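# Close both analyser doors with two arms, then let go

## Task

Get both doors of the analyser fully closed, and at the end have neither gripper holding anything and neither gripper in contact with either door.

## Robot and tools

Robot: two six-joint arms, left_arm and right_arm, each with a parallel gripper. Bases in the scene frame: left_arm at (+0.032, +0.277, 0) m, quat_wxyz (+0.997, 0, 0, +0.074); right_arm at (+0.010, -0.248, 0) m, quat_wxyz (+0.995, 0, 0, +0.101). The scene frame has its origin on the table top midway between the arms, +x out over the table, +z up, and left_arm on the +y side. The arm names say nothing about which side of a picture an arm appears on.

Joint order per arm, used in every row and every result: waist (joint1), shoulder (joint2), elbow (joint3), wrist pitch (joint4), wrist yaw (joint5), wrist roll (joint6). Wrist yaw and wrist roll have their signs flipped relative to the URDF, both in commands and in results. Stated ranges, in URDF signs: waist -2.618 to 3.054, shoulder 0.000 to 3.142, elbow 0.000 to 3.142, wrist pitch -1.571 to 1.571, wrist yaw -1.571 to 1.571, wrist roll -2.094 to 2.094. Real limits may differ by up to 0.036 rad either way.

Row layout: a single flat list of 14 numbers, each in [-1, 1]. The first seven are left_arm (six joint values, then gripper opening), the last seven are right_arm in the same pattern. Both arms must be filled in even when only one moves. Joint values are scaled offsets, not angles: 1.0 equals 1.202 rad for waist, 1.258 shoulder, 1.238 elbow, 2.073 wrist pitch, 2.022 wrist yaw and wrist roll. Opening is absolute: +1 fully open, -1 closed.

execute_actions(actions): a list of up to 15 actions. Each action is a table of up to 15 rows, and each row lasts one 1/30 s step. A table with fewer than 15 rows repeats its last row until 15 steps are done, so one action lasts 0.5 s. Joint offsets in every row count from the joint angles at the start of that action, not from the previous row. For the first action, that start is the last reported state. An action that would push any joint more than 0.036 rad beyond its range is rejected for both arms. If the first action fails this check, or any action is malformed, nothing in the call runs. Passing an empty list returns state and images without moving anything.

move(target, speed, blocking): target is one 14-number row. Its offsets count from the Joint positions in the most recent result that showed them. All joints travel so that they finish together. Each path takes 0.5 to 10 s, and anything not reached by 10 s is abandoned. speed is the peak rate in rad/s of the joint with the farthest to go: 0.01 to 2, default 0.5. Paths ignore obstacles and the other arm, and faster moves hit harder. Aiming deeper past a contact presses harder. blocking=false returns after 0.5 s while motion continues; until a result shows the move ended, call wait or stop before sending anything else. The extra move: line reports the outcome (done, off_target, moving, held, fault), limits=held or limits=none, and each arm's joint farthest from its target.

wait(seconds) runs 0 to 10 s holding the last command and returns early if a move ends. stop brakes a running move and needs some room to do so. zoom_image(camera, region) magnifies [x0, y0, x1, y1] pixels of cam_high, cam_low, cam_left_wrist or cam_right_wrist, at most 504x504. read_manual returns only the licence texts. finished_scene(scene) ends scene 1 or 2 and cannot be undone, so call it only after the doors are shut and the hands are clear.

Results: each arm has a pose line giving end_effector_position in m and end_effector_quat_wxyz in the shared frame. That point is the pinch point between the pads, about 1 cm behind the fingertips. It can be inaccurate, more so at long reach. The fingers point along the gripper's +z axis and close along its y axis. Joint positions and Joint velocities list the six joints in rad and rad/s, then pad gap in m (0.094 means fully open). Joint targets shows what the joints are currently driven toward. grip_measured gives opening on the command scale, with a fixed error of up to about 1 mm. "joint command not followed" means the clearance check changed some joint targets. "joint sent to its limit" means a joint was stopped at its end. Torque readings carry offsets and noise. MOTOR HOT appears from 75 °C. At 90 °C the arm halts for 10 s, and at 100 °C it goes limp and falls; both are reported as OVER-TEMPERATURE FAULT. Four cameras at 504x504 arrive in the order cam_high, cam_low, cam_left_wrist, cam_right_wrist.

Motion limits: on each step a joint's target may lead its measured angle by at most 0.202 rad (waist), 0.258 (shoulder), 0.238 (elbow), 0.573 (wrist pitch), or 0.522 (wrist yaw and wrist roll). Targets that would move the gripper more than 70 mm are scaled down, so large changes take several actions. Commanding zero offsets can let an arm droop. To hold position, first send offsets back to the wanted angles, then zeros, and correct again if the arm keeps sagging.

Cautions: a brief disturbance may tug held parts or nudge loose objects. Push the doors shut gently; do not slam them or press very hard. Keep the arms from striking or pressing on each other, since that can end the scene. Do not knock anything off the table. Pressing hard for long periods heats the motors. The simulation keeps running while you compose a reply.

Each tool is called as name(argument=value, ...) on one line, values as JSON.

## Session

execute_actions(actions=[])

Scene clock: 0.00 s.
left_arm: end_effector_position=(+0.1670, +0.5201, +0.3636) grip_measured=+1.000 end_effector_quat_wxyz=(+0.657, -0.545, +0.358, -0.378) | right_arm: end_effector_position=(+0.0655, -0.4298, +0.2094) grip_measured=+1.000 end_effector_quat_wxyz=(+0.033, +0.350, +0.931, -0.095)
Joint names: [waist, shoulder, elbow, wrist pitch, wrist yaw, wrist roll]
Joint positions: left_arm=[ 1.552  0.868  0.581  0.709 -1.201  1.909  0.094] | right_arm=[-1.408  1.142  1.285 -1.528 -0.076  0.494  0.094]
Joint velocities: left_arm=[-0.002 -0.017  0.012  0.022  0.051 -0.081  0.   ] | right_arm=[-0.012 -0.002  0.007 -0.007 -0.037 -0.007  0.   ]
Joint torques (N m, as the arm reports them, + toward a larger Joint positions number): no reading
Joint targets: left_arm=[1.552 0.860 0.589 0.712 -1.197 1.901] | right_arm=[-1.408 1.136 1.294 -1.525 -0.073 0.493]

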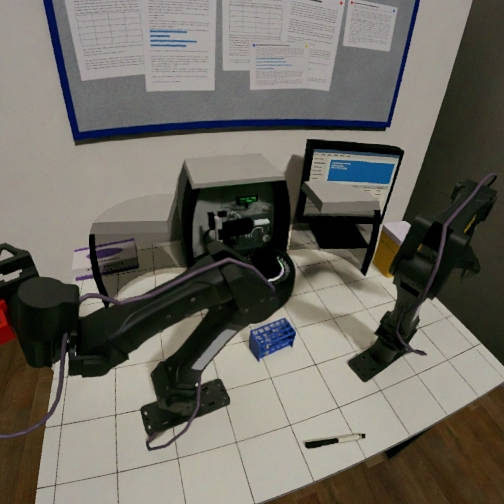

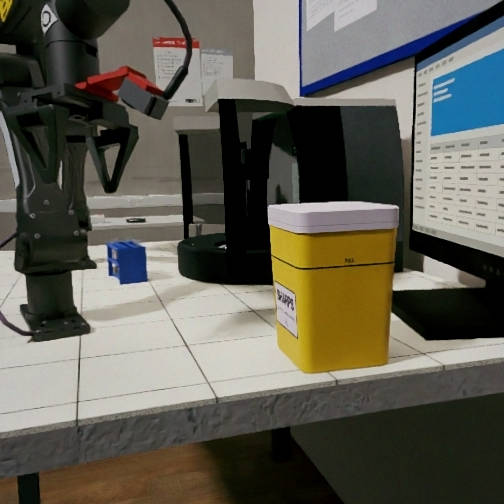

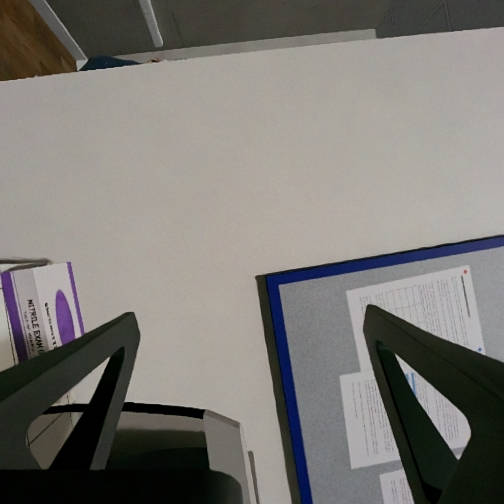

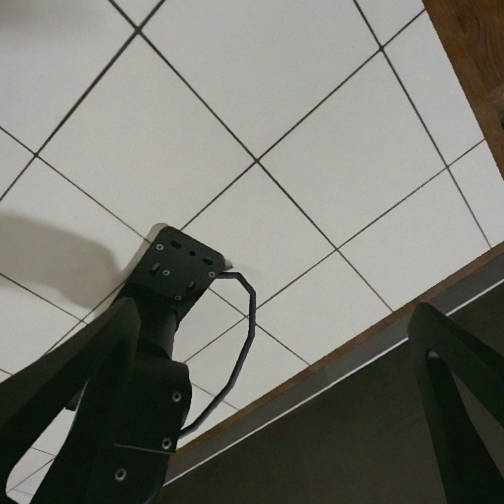

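move(target=[-0.6,0.34,0.74,-1,0.59,-0.94,-1, 0.32,0.82,0.97,0,0.03,-0.3,-1], speed=0.9)

move(target=[0,0.72,0.78,-0.08,0,0,-1, 0.2,0,0.02,0,0,0,-1], speed=0.5)

Scene clock: 13.60 s.
left_arm: end_effector_position=(+0.1844, +0.5027, +0.2458) grip_measured=-0.992 end_effector_quat_wxyz=(+0.181, -0.469, +0.860, +0.085) | right_arm: end_effector_position=(+0.3239, -0.5930, +0.2255) grip_measured=-0.978 end_effector_quat_wxyz=(+0.145, +0.444, +0.882, -0.066)
Joint names: [waist, shoulder, elbow, wrist pitch, wrist yaw, wrist roll]
Joint positions: left_arm=[ 0.838  1.283  1.462 -1.347 -0.018  0.017  0.   ] | right_arm=[-1.028  2.175  2.455 -1.531 -0.021 -0.103  0.001]
Joint velocities: left_arm=[ 0.012  0.002  0.017 -0.022 -0.007 -0.037 -0.001] | right_arm=[-0.022 -0.002 -0.002  0.007 -0.066  0.037 -0.   ]
Joint torques (N m, as the arm reports them, + toward a larger Joint positions number): left_arm=[-0.64 -3.23  8.87  1.02  0.09 -0.11] | right_arm=[  0.34 -11.56   8.32   1.06   0.03  -0.09]
Joint targets: left_arm=[0.830 1.295 1.497 -1.364 -0.008 0.008] | right_arm=[-1.024 2.173 2.486 -1.528 -0.016 -0.113]
move: off_target (left_arm, right_arm); limits=none; left_arm: farthest joint: the elbow, 0.035 radians from its target (0.916 radians at the start); right_arm: farthest joint: the elbow, 0.031 radians from its target (1.201 radians at the start)

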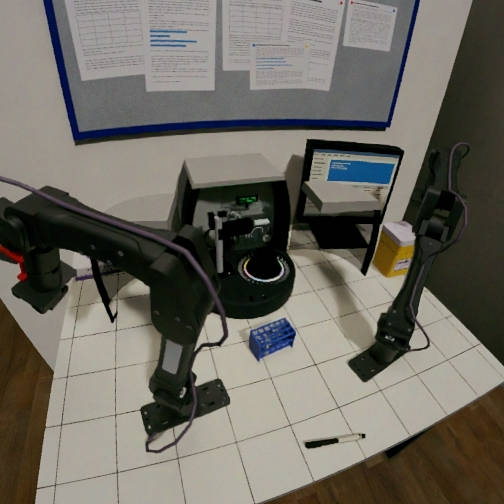

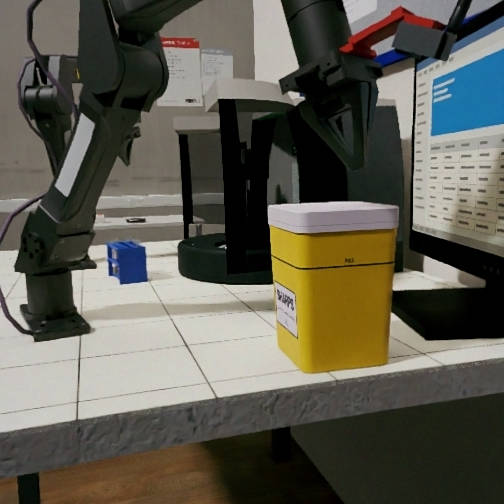

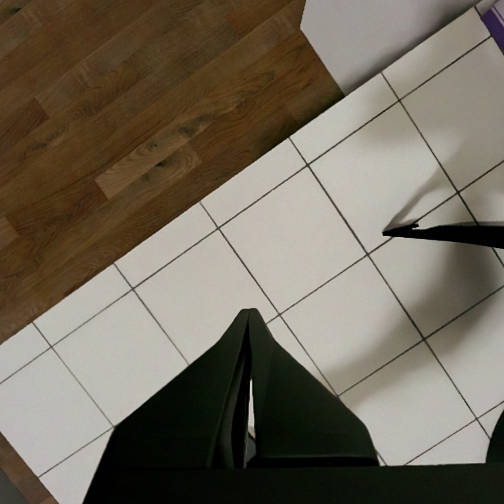

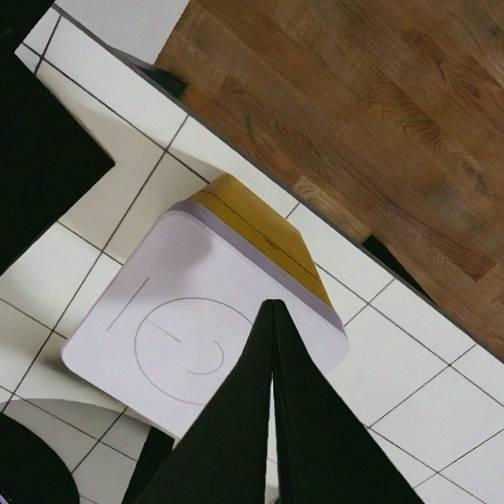

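Scene clock: 16.17 s.
left_arm: end_effector_position=(+0.2924, +0.6655, +0.2017) grip_measured=-0.992 end_effector_quat_wxyz=(+0.125, -0.475, +0.869, +0.055) | right_arm: end_effector_position=(+0.3958, -0.5100, +0.2255) grip_measured=-0.978 end_effector_quat_wxyz=(+0.152, +0.337, +0.928, -0.048)
Joint names: [waist, shoulder, elbow, wrist pitch, wrist yaw, wrist roll]
Joint positions: left_arm=[ 0.838  2.189  2.387 -1.496 -0.018  0.017  0.   ] | right_arm=[-0.792  2.175  2.455 -1.531 -0.021 -0.103  0.001]
Joint velocities: left_arm=[-0.002  0.007 -0.017 -0.037 -0.007  0.007 -0.001] | right_arm=[-0.007 -0.007  0.002 -0.037  0.022  0.007 -0.   ]
Joint torques (N m, as the arm reports them, + toward a larger Joint positions number): left_arm=[ -0.01 -12.75   9.2    0.86  -0.01  -0.02] | right_arm=[  0.42 -11.41   7.78   1.02  -0.03  -0.01]
Joint targets: left_arm=[0.838 2.189 2.428 -1.512 -0.018 0.017] | right_arm=[-0.787 2.175 2.480 -1.531 -0.021 -0.103]
move: off_target (left_arm, right_arm); limits=none; left_arm: farthest joint: the elbow, 0.041 radians from its target (0.966 radians at the start); right_arm: farthest joint: the elbow, 0.025 radians from its target (0.025 radians at the start)

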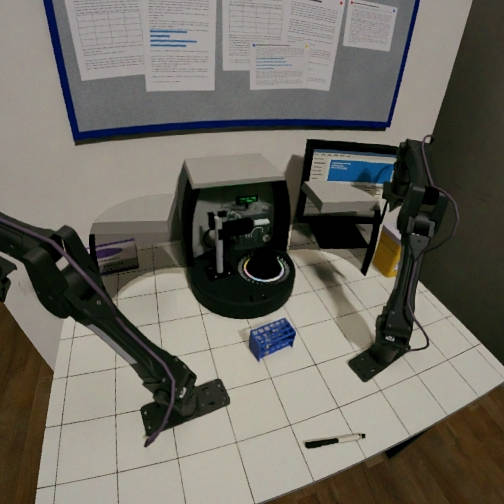

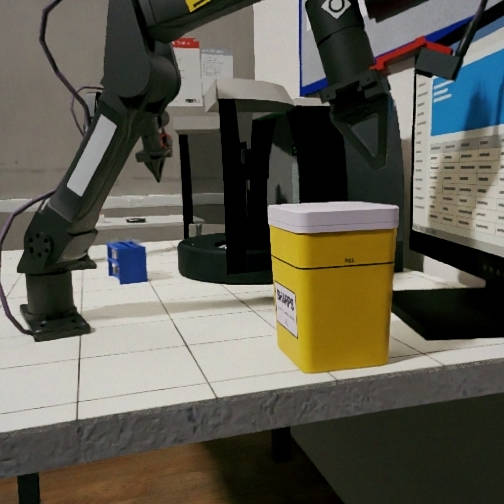

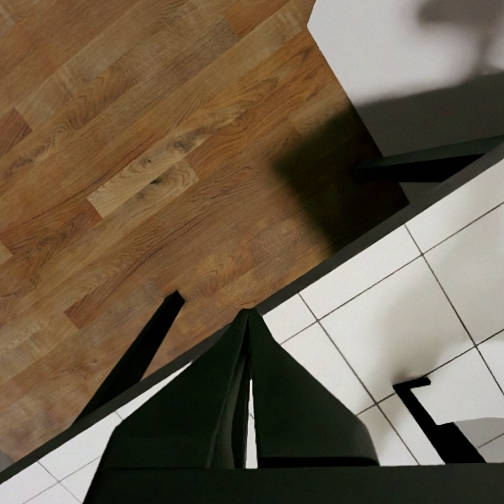

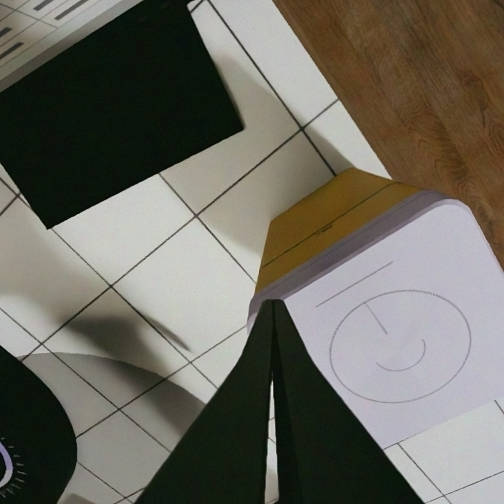

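move(target=[-0.36,0,0.04,0,0,0,-1, 0.2,0,0.02,0,0,0,-1], speed=0.25)

Scene clock: 21.30 s.
left_arm: end_effector_position=(+0.4334, +0.5212, +0.2067) grip_measured=-0.992 end_effector_quat_wxyz=(+0.141, -0.276, +0.950, +0.029) | right_arm: end_effector_position=(+0.4464, -0.4123, +0.2255) grip_measured=-0.978 end_effector_quat_wxyz=(+0.157, +0.225, +0.961, -0.030)
Joint names: [waist, shoulder, elbow, wrist pitch, wrist yaw, wrist roll]
Joint positions: left_arm=[ 0.404  2.189  2.404 -1.497 -0.018  0.017  0.   ] | right_arm=[-0.555  2.175  2.455 -1.531 -0.021 -0.103  0.001]
Joint velocities: left_arm=[-0.012 -0.002 -0.012  0.007  0.051  0.066 -0.001] | right_arm=[ 0.002  0.007  0.002 -0.022 -0.081 -0.022 -0.001]
Joint torques (N m, as the arm reports them, + toward a larger Joint positions number): left_arm=[ -0.06 -12.95   8.34   1.06   0.02   0.  ] | right_arm=[  0.39 -11.42   7.79   1.03  -0.02  -0.01]
Joint targets: left_arm=[0.405 2.189 2.437 -1.496 -0.018 0.017] | right_arm=[-0.551 2.175 2.480 -1.531 -0.021 -0.103]
move: off_target (left_arm, right_arm); limits=none; left_arm: farthest joint: the elbow, 0.033 radians from its target (0.049 radians at the start); right_arm: farthest joint: the elbow, 0.025 radians from its target (0.025 radians at the start)

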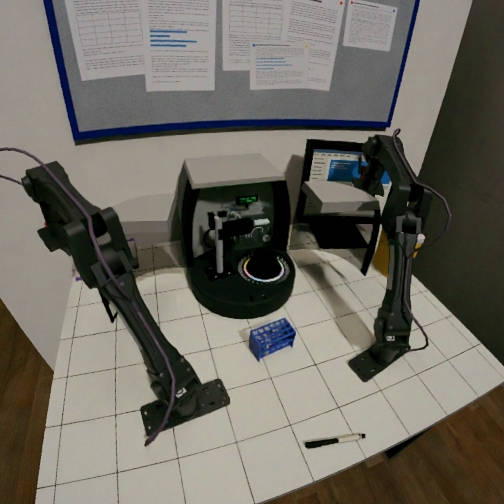

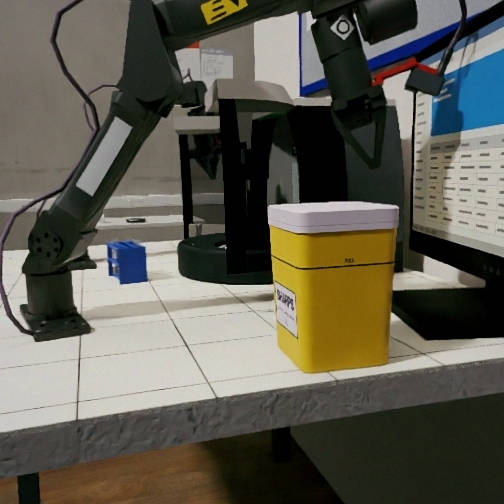

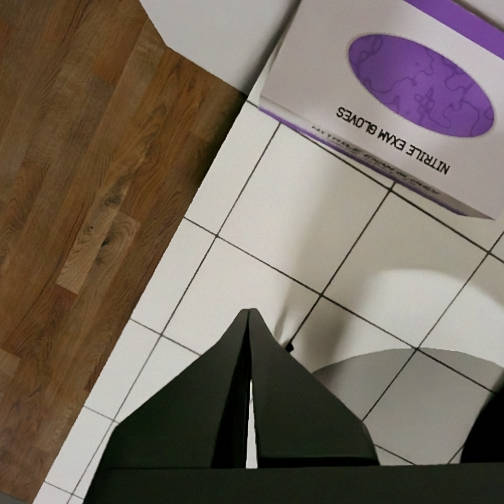

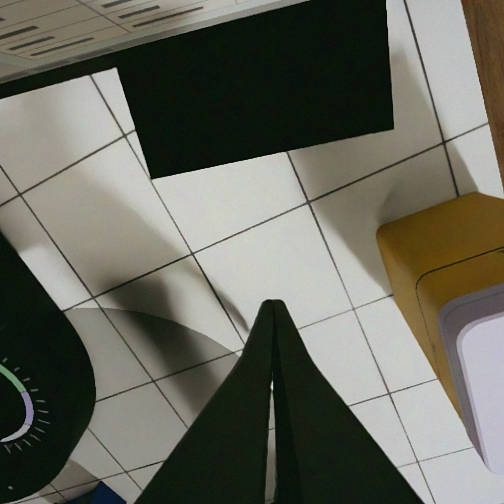

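Left a bit more, with both retracting.

move(target=[-0.1,0,0.03,0,0,0,-1, 0,-0.32,-0.47,0.08,0,0,-1], speed=0.25)

move(target=[0,-0.34,-0.46,0.07,0,0,-1, 0.2,-0.19,-0.26,0.04,0,0,-1], speed=0.25)

Scene clock: 27.90 s.
left_arm: end_effector_position=(+0.4585, +0.4740, +0.2067) grip_measured=-0.992 end_effector_quat_wxyz=(+0.143, -0.222, +0.964, +0.021) | right_arm: end_effector_position=(+0.3712, -0.3845, +0.2185) grip_measured=-0.978 end_effector_quat_wxyz=(+0.137, +0.226, +0.964, -0.028)
Joint names: [waist, shoulder, elbow, wrist pitch, wrist yaw, wrist roll]
Joint positions: left_arm=[ 0.291  2.189  2.404 -1.497 -0.018  0.017  0.   ] | right_arm=[-0.555  1.798  1.888 -1.381 -0.021 -0.103  0.001]
Joint velocities: left_arm=[ 0.002 -0.002  0.007  0.051  0.037  0.007 -0.   ] | right_arm=[ 0.002 -0.002 -0.007  0.007  0.037 -0.066 -0.001]
Joint torques (N m, as the arm reports them, + toward a larger Joint positions number): left_arm=[ -0.58 -12.83   8.73   1.07  -0.01  -0.04] | right_arm=[ -0.01 -10.86   4.88   1.12  -0.02  -0.01]
Joint targets: left_arm=[0.284 2.189 2.441 -1.497 -0.018 0.017] | right_arm=[-0.555 1.772 1.873 -1.366 -0.021 -0.103]
move: off_target (left_arm, right_arm); limits=none; left_arm: farthest joint: the elbow, 0.037 radians from its target (0.037 radians at the start); right_arm: farthest joint: the shoulder, 0.026 radians from its target (0.402 radians at the start)

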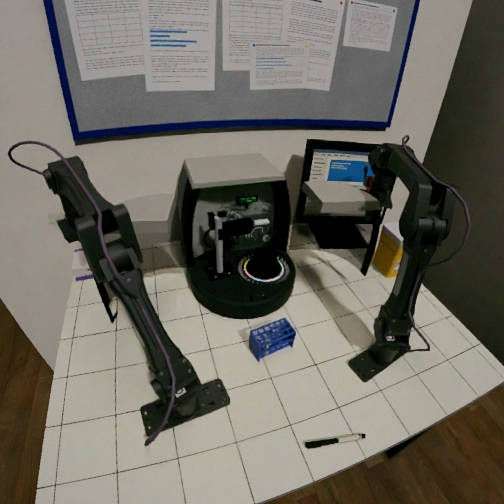

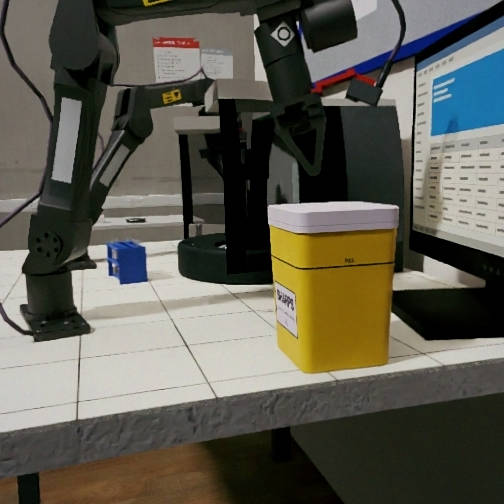

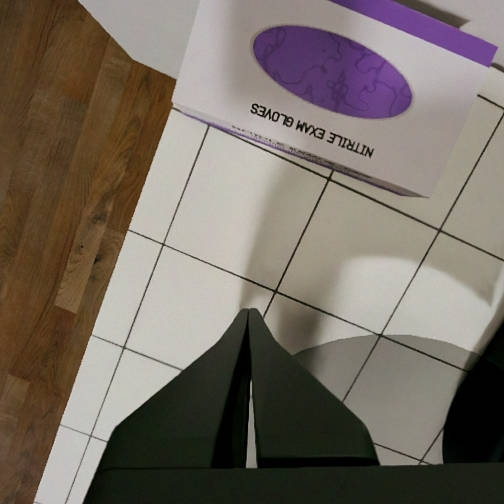

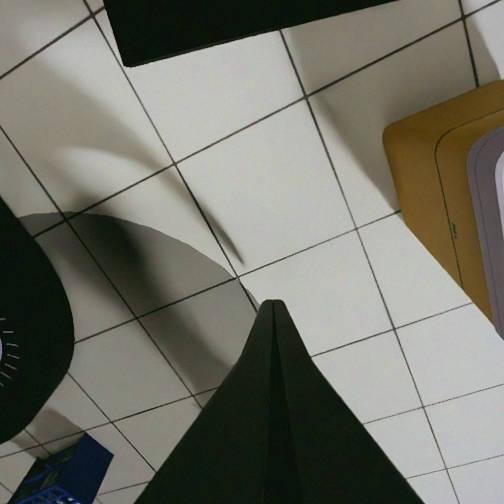

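Scene clock: 30.50 s.
left_arm: end_effector_position=(+0.3828, +0.4397, +0.2171) grip_measured=-0.992 end_effector_quat_wxyz=(+0.144, -0.222, +0.964, +0.024) | right_arm: end_effector_position=(+0.3387, -0.2925, +0.2014) grip_measured=-0.978 end_effector_quat_wxyz=(+0.128, +0.114, +0.985, -0.014)
Joint names: [waist, shoulder, elbow, wrist pitch, wrist yaw, wrist roll]
Joint positions: left_arm=[ 0.291  1.784  1.86  -1.354 -0.012  0.017  0.   ] | right_arm=[-0.325  1.585  1.581 -1.309 -0.025 -0.103  0.001]
Joint velocities: left_arm=[-0.012  0.002 -0.007 -0.007  0.051 -0.066  0.001] | right_arm=[ 0.002  0.007  0.007 -0.022  0.007 -0.022 -0.001]
Joint torques (N m, as the arm reports them, + toward a larger Joint positions number): left_arm=[  0.03 -11.32   4.08   1.11  -0.05  -0.02] | right_arm=[ 0.92 -8.93  4.94  1.04  0.02 -0.01]
Joint targets: left_arm=[0.291 1.761 1.834 -1.351 -0.018 0.017] | right_arm=[-0.315 1.559 1.566 -1.298 -0.021 -0.103]
move: off_target (left_arm, right_arm); limits=none; left_arm: farthest joint: the elbow, 0.025 radians from its target (0.569 radians at the start); right_arm: farthest joint: the shoulder, 0.026 radians from its target (0.239 radians at the start)

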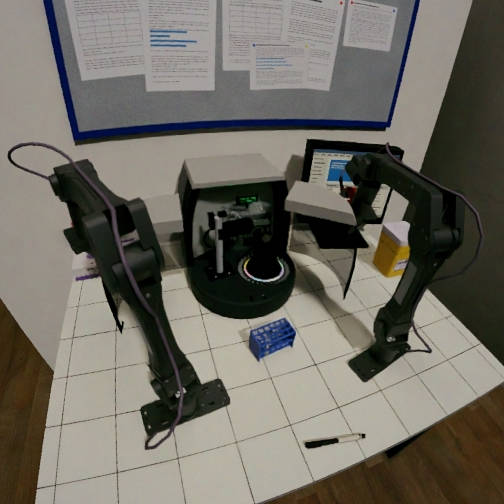

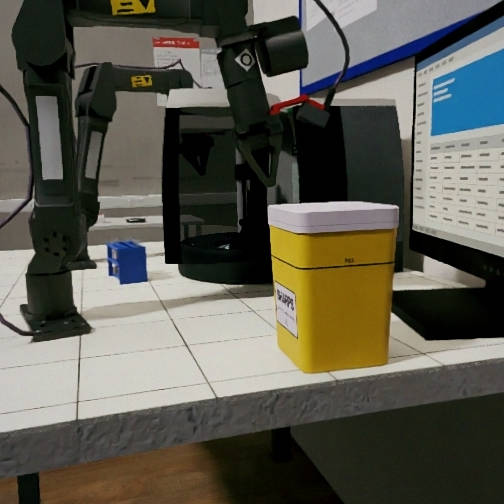

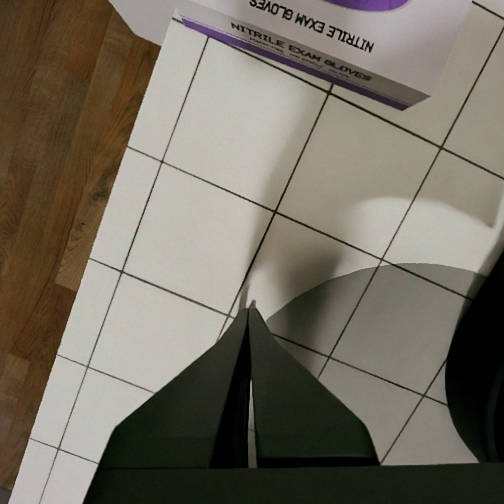

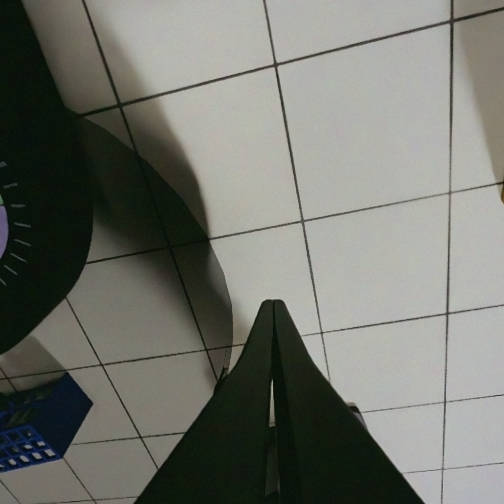

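move(target=[-0.2,-0.18,-0.24,0.03,0,0,-1, 0.4,-0.08,-0.08,0,0,0,-1], speed=0.25)

move(target=[-0.37,-0.08,-0.08,0,0,0,-1, 0.16,-0.03,-0.01,0,0,0,-1], speed=0.2)

Scene clock: 36.37 s.
left_arm: end_effector_position=(+0.3590, +0.3473, +0.2064) grip_measured=-0.992 end_effector_quat_wxyz=(+0.139, -0.113, +0.984, +0.012) | right_arm: end_effector_position=(+0.3054, -0.1639, +0.2012) grip_measured=-0.978 end_effector_quat_wxyz=(+0.130, -0.080, +0.988, -0.012)
Joint names: [waist, shoulder, elbow, wrist pitch, wrist yaw, wrist roll]
Joint positions: left_arm=[ 0.064  1.578  1.588 -1.301 -0.003  0.017  0.   ] | right_arm=[ 0.121  1.501  1.499 -1.321 -0.085 -0.15   0.001]
Joint velocities: left_arm=[ 0.002 -0.022  0.012 -0.037  0.095  0.037 -0.   ] | right_arm=[-0.022  0.022  0.007 -0.007  0.022 -0.007 -0.   ]
Joint torques (N m, as the arm reports them, + toward a larger Joint positions number): left_arm=[-1.18 -9.1   4.14  1.18 -0.08 -0.02] | right_arm=[ 3.24 -7.31  4.8   1.02  0.56  0.42]
Joint targets: left_arm=[0.050 1.558 1.562 -1.292 -0.013 0.017] | right_arm=[0.155 1.484 1.482 -1.310 -0.025 -0.103]
move: off_target (left_arm, right_arm); limits=none; left_arm: farthest joint: the elbow, 0.025 radians from its target (0.297 radians at the start); right_arm: farthest joint: the wrist yaw, 0.060 radians from its target (0.000 radians at the start)

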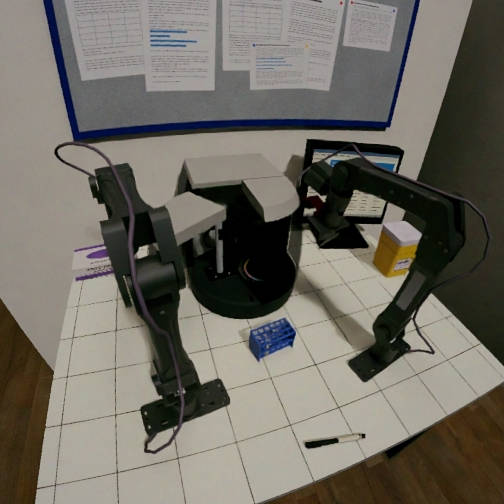

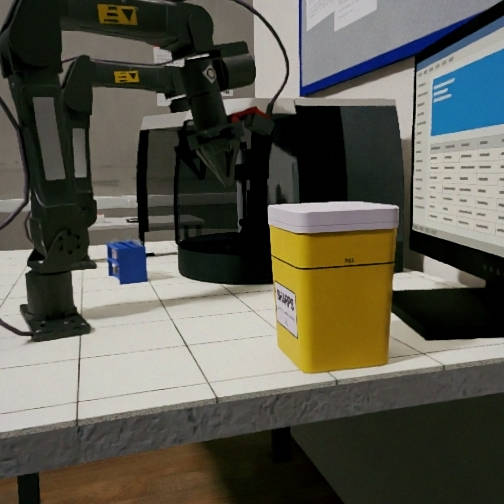

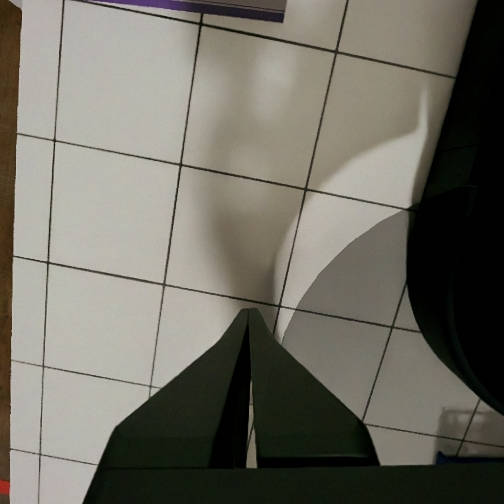

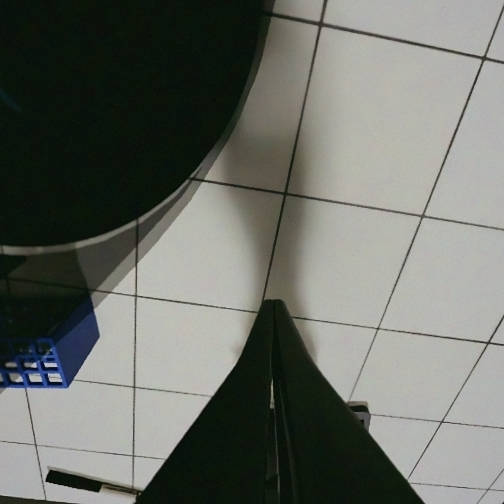

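Scene clock: 38.93 s.
left_arm: end_effector_position=(+0.3411, +0.2206, +0.2090) grip_measured=-0.992 end_effector_quat_wxyz=(+0.146, +0.088, +0.985, +0.004) | right_arm: end_effector_position=(+0.2863, -0.1598, +0.2111) grip_measured=-0.978 end_effector_quat_wxyz=(+0.142, -0.063, +0.986, -0.068)
Joint names: [waist, shoulder, elbow, wrist pitch, wrist yaw, wrist roll]
Joint positions: left_arm=[-0.354  1.493  1.514 -1.301  0.042  0.021  0.   ] | right_arm=[ 0.244  1.466  1.499 -1.386 -0.23  -0.293  0.001]
Joint velocities: left_arm=[ 0.002  0.007 -0.032  0.037  0.007 -0.007 -0.001] | right_arm=[-0.002 -0.007  0.002  0.022 -0.081  0.037 -0.   ]
Joint torques (N m, as the arm reports them, + toward a larger Joint positions number): left_arm=[-2.34 -7.8   4.23  1.1  -0.37 -0.06] | right_arm=[ 6.57 -5.72  5.06  1.59  1.4   1.24]
Joint targets: left_arm=[-0.381 1.477 1.489 -1.301 -0.002 0.017] | right_arm=[0.313 1.463 1.486 -1.321 -0.085 -0.150]
move: off_target (left_arm, right_arm); limits=none; left_arm: farthest joint: the wrist yaw, 0.045 radians from its target (0.000 radians at the start); right_arm: farthest joint: the wrist yaw, 0.145 radians from its target (0.000 radians at the start)

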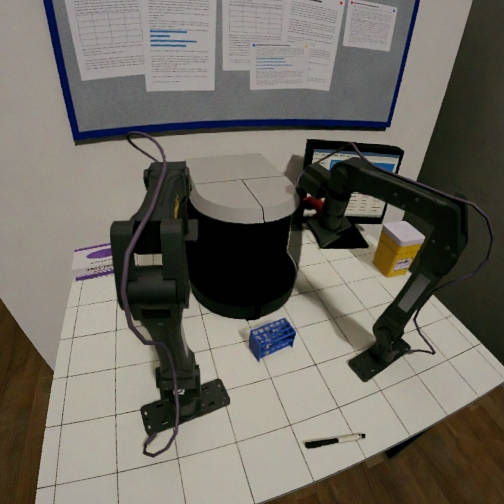

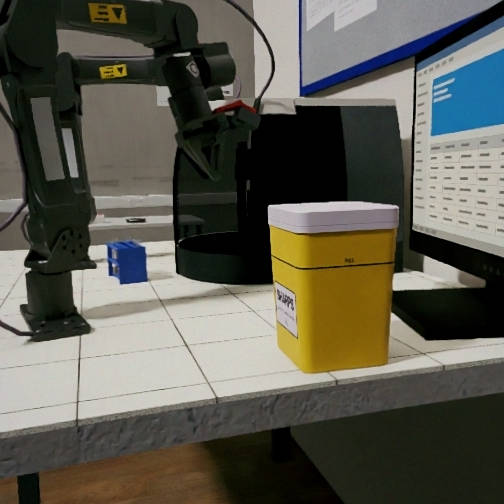

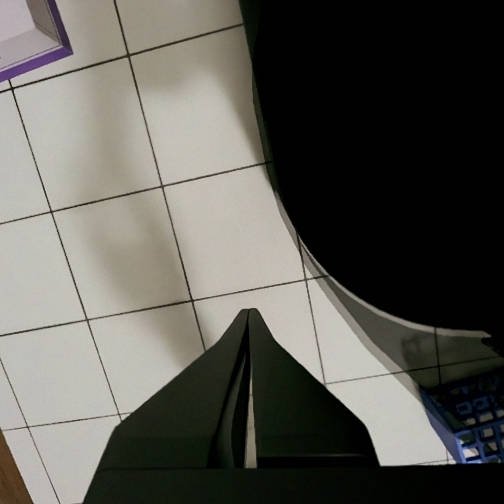

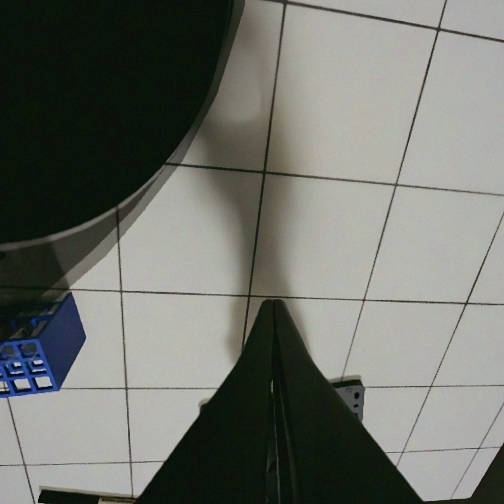

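Left a little more push; right backs off.

move(target=[-0.1,0,0,0,0,0,-1, -0.4,0,0,0.03,0.1,0.09,-1], speed=0.4)

move(target=[0.5,-0.15,0,0,-0.05,0,-1, 0,-0.15,0,0,0,0,-1], speed=0.6)

zoom_image(camera="cam_high", region=[150, 140, 330, 340])

Scene clock: 49.40 s.
left_arm: end_effector_position=(+0.3405, +0.2274, +0.2134) grip_measured=-0.992 end_effector_quat_wxyz=(+0.156, +0.096, +0.981, +0.068) | right_arm: end_effector_position=(+0.3093, -0.2621, +0.2093) grip_measured=-0.978 end_effector_quat_wxyz=(+0.132, +0.077, +0.988, -0.011)
Joint names: [waist, shoulder, elbow, wrist pitch, wrist yaw, wrist roll]
Joint positions: left_arm=[-0.414  1.486  1.514 -1.309  0.185  0.043  0.   ] | right_arm=[-0.231  1.466  1.499 -1.339 -0.035 -0.121  0.001]
Joint velocities: left_arm=[-0.002 -0.012 -0.012 -0.037  0.022 -0.007 -0.001] | right_arm=[-0.007 -0.002 -0.002  0.022  0.037  0.007 -0.001]
Joint torques (N m, as the arm reports them, + toward a larger Joint positions number): left_arm=[-5.15 -5.81  6.16  1.18 -1.21 -0.25] | right_arm=[-0.54 -5.54  6.18  1.08  0.05  0.09]
Joint targets: left_arm=[-0.474 1.493 1.514 -1.301 0.042 0.021] | right_arm=[-0.237 1.466 1.499 -1.324 -0.028 -0.111]
move: off_target (left_arm); limits=none; left_arm: farthest joint: the wrist yaw, 0.143 radians from its target (0.000 radians at the start); right_arm: farthest joint: the wrist pitch, 0.015 radians from its target (0.062 radians at the start)

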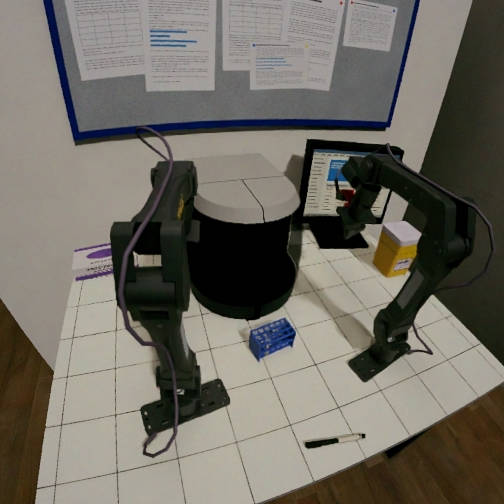

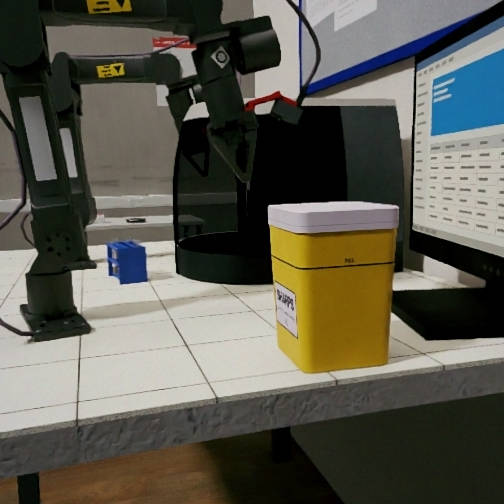

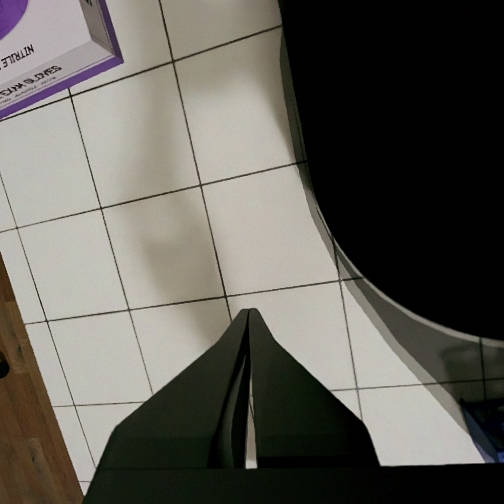

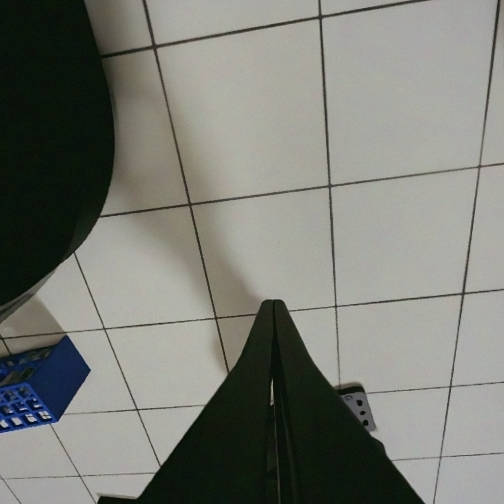

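Scene clock: 51.07 s.
left_arm: end_effector_position=(+0.3017, +0.3875, +0.2594) grip_measured=-0.992 end_effector_quat_wxyz=(+0.219, -0.191, +0.954, +0.078) | right_arm: end_effector_position=(+0.2903, -0.2615, +0.2549) grip_measured=-0.978 end_effector_quat_wxyz=(+0.215, +0.077, +0.974, -0.007)
Joint names: [waist, shoulder, elbow, wrist pitch, wrist yaw, wrist roll]
Joint positions: left_arm=[ 0.182  1.315  1.514 -1.31   0.094  0.044  0.   ] | right_arm=[-0.231  1.298  1.499 -1.339 -0.035 -0.121  0.001]
Joint velocities: left_arm=[-0.007  0.002 -0.007  0.022 -0.007  0.037 -0.   ] | right_arm=[-0.017 -0.002 -0.007 -0.037  0.066  0.081  0.   ]
Joint torques (N m, as the arm reports them, + toward a larger Joint positions number): left_arm=[ 0.53 -6.14  5.95  1.42 -0.01 -0.04] | right_arm=[-0.02 -5.62  6.08  1.25 -0.03 -0.01]
Joint targets: left_arm=[0.187 1.297 1.514 -1.309 0.084 0.043] | right_arm=[-0.231 1.277 1.499 -1.339 -0.035 -0.121]
move: off_target (right_arm); limits=none; left_arm: farthest joint: the shoulder, 0.017 radians from its target (0.188 radians at the start); right_arm: farthest joint: the shoulder, 0.021 radians from its target (0.189 radians at the start)

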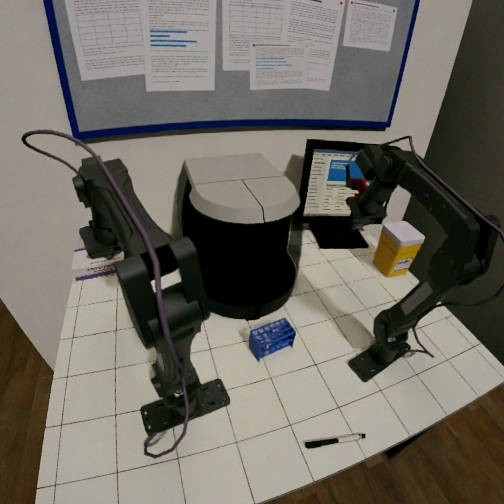

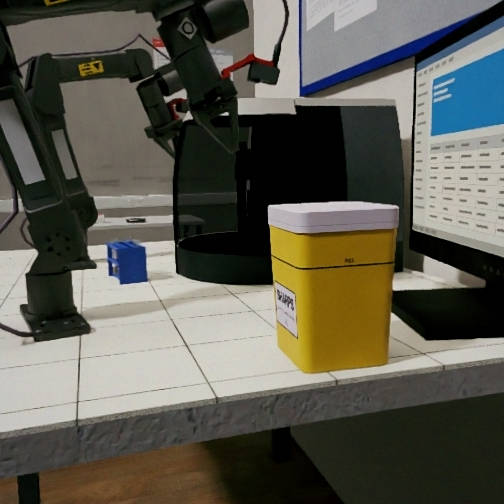

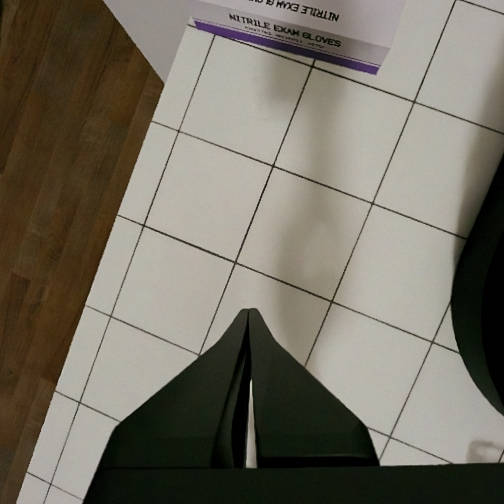

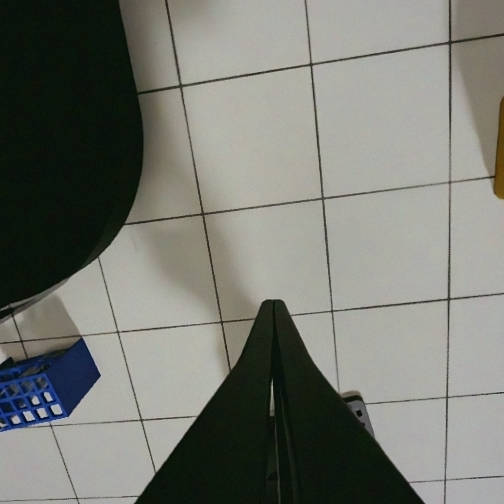

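Region (150, 140, 330, 340) of cam_high's 504x504 image, scaled by 2.520, with more detail than that image has; it fills the left 454 columns of this view, and the rest is white.

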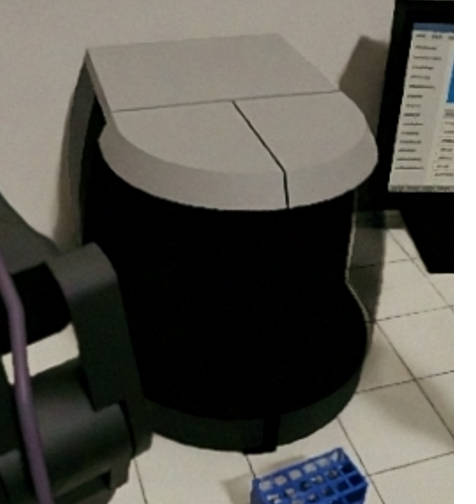

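finished_scene(scene=2)

The scene is finished: the task was done.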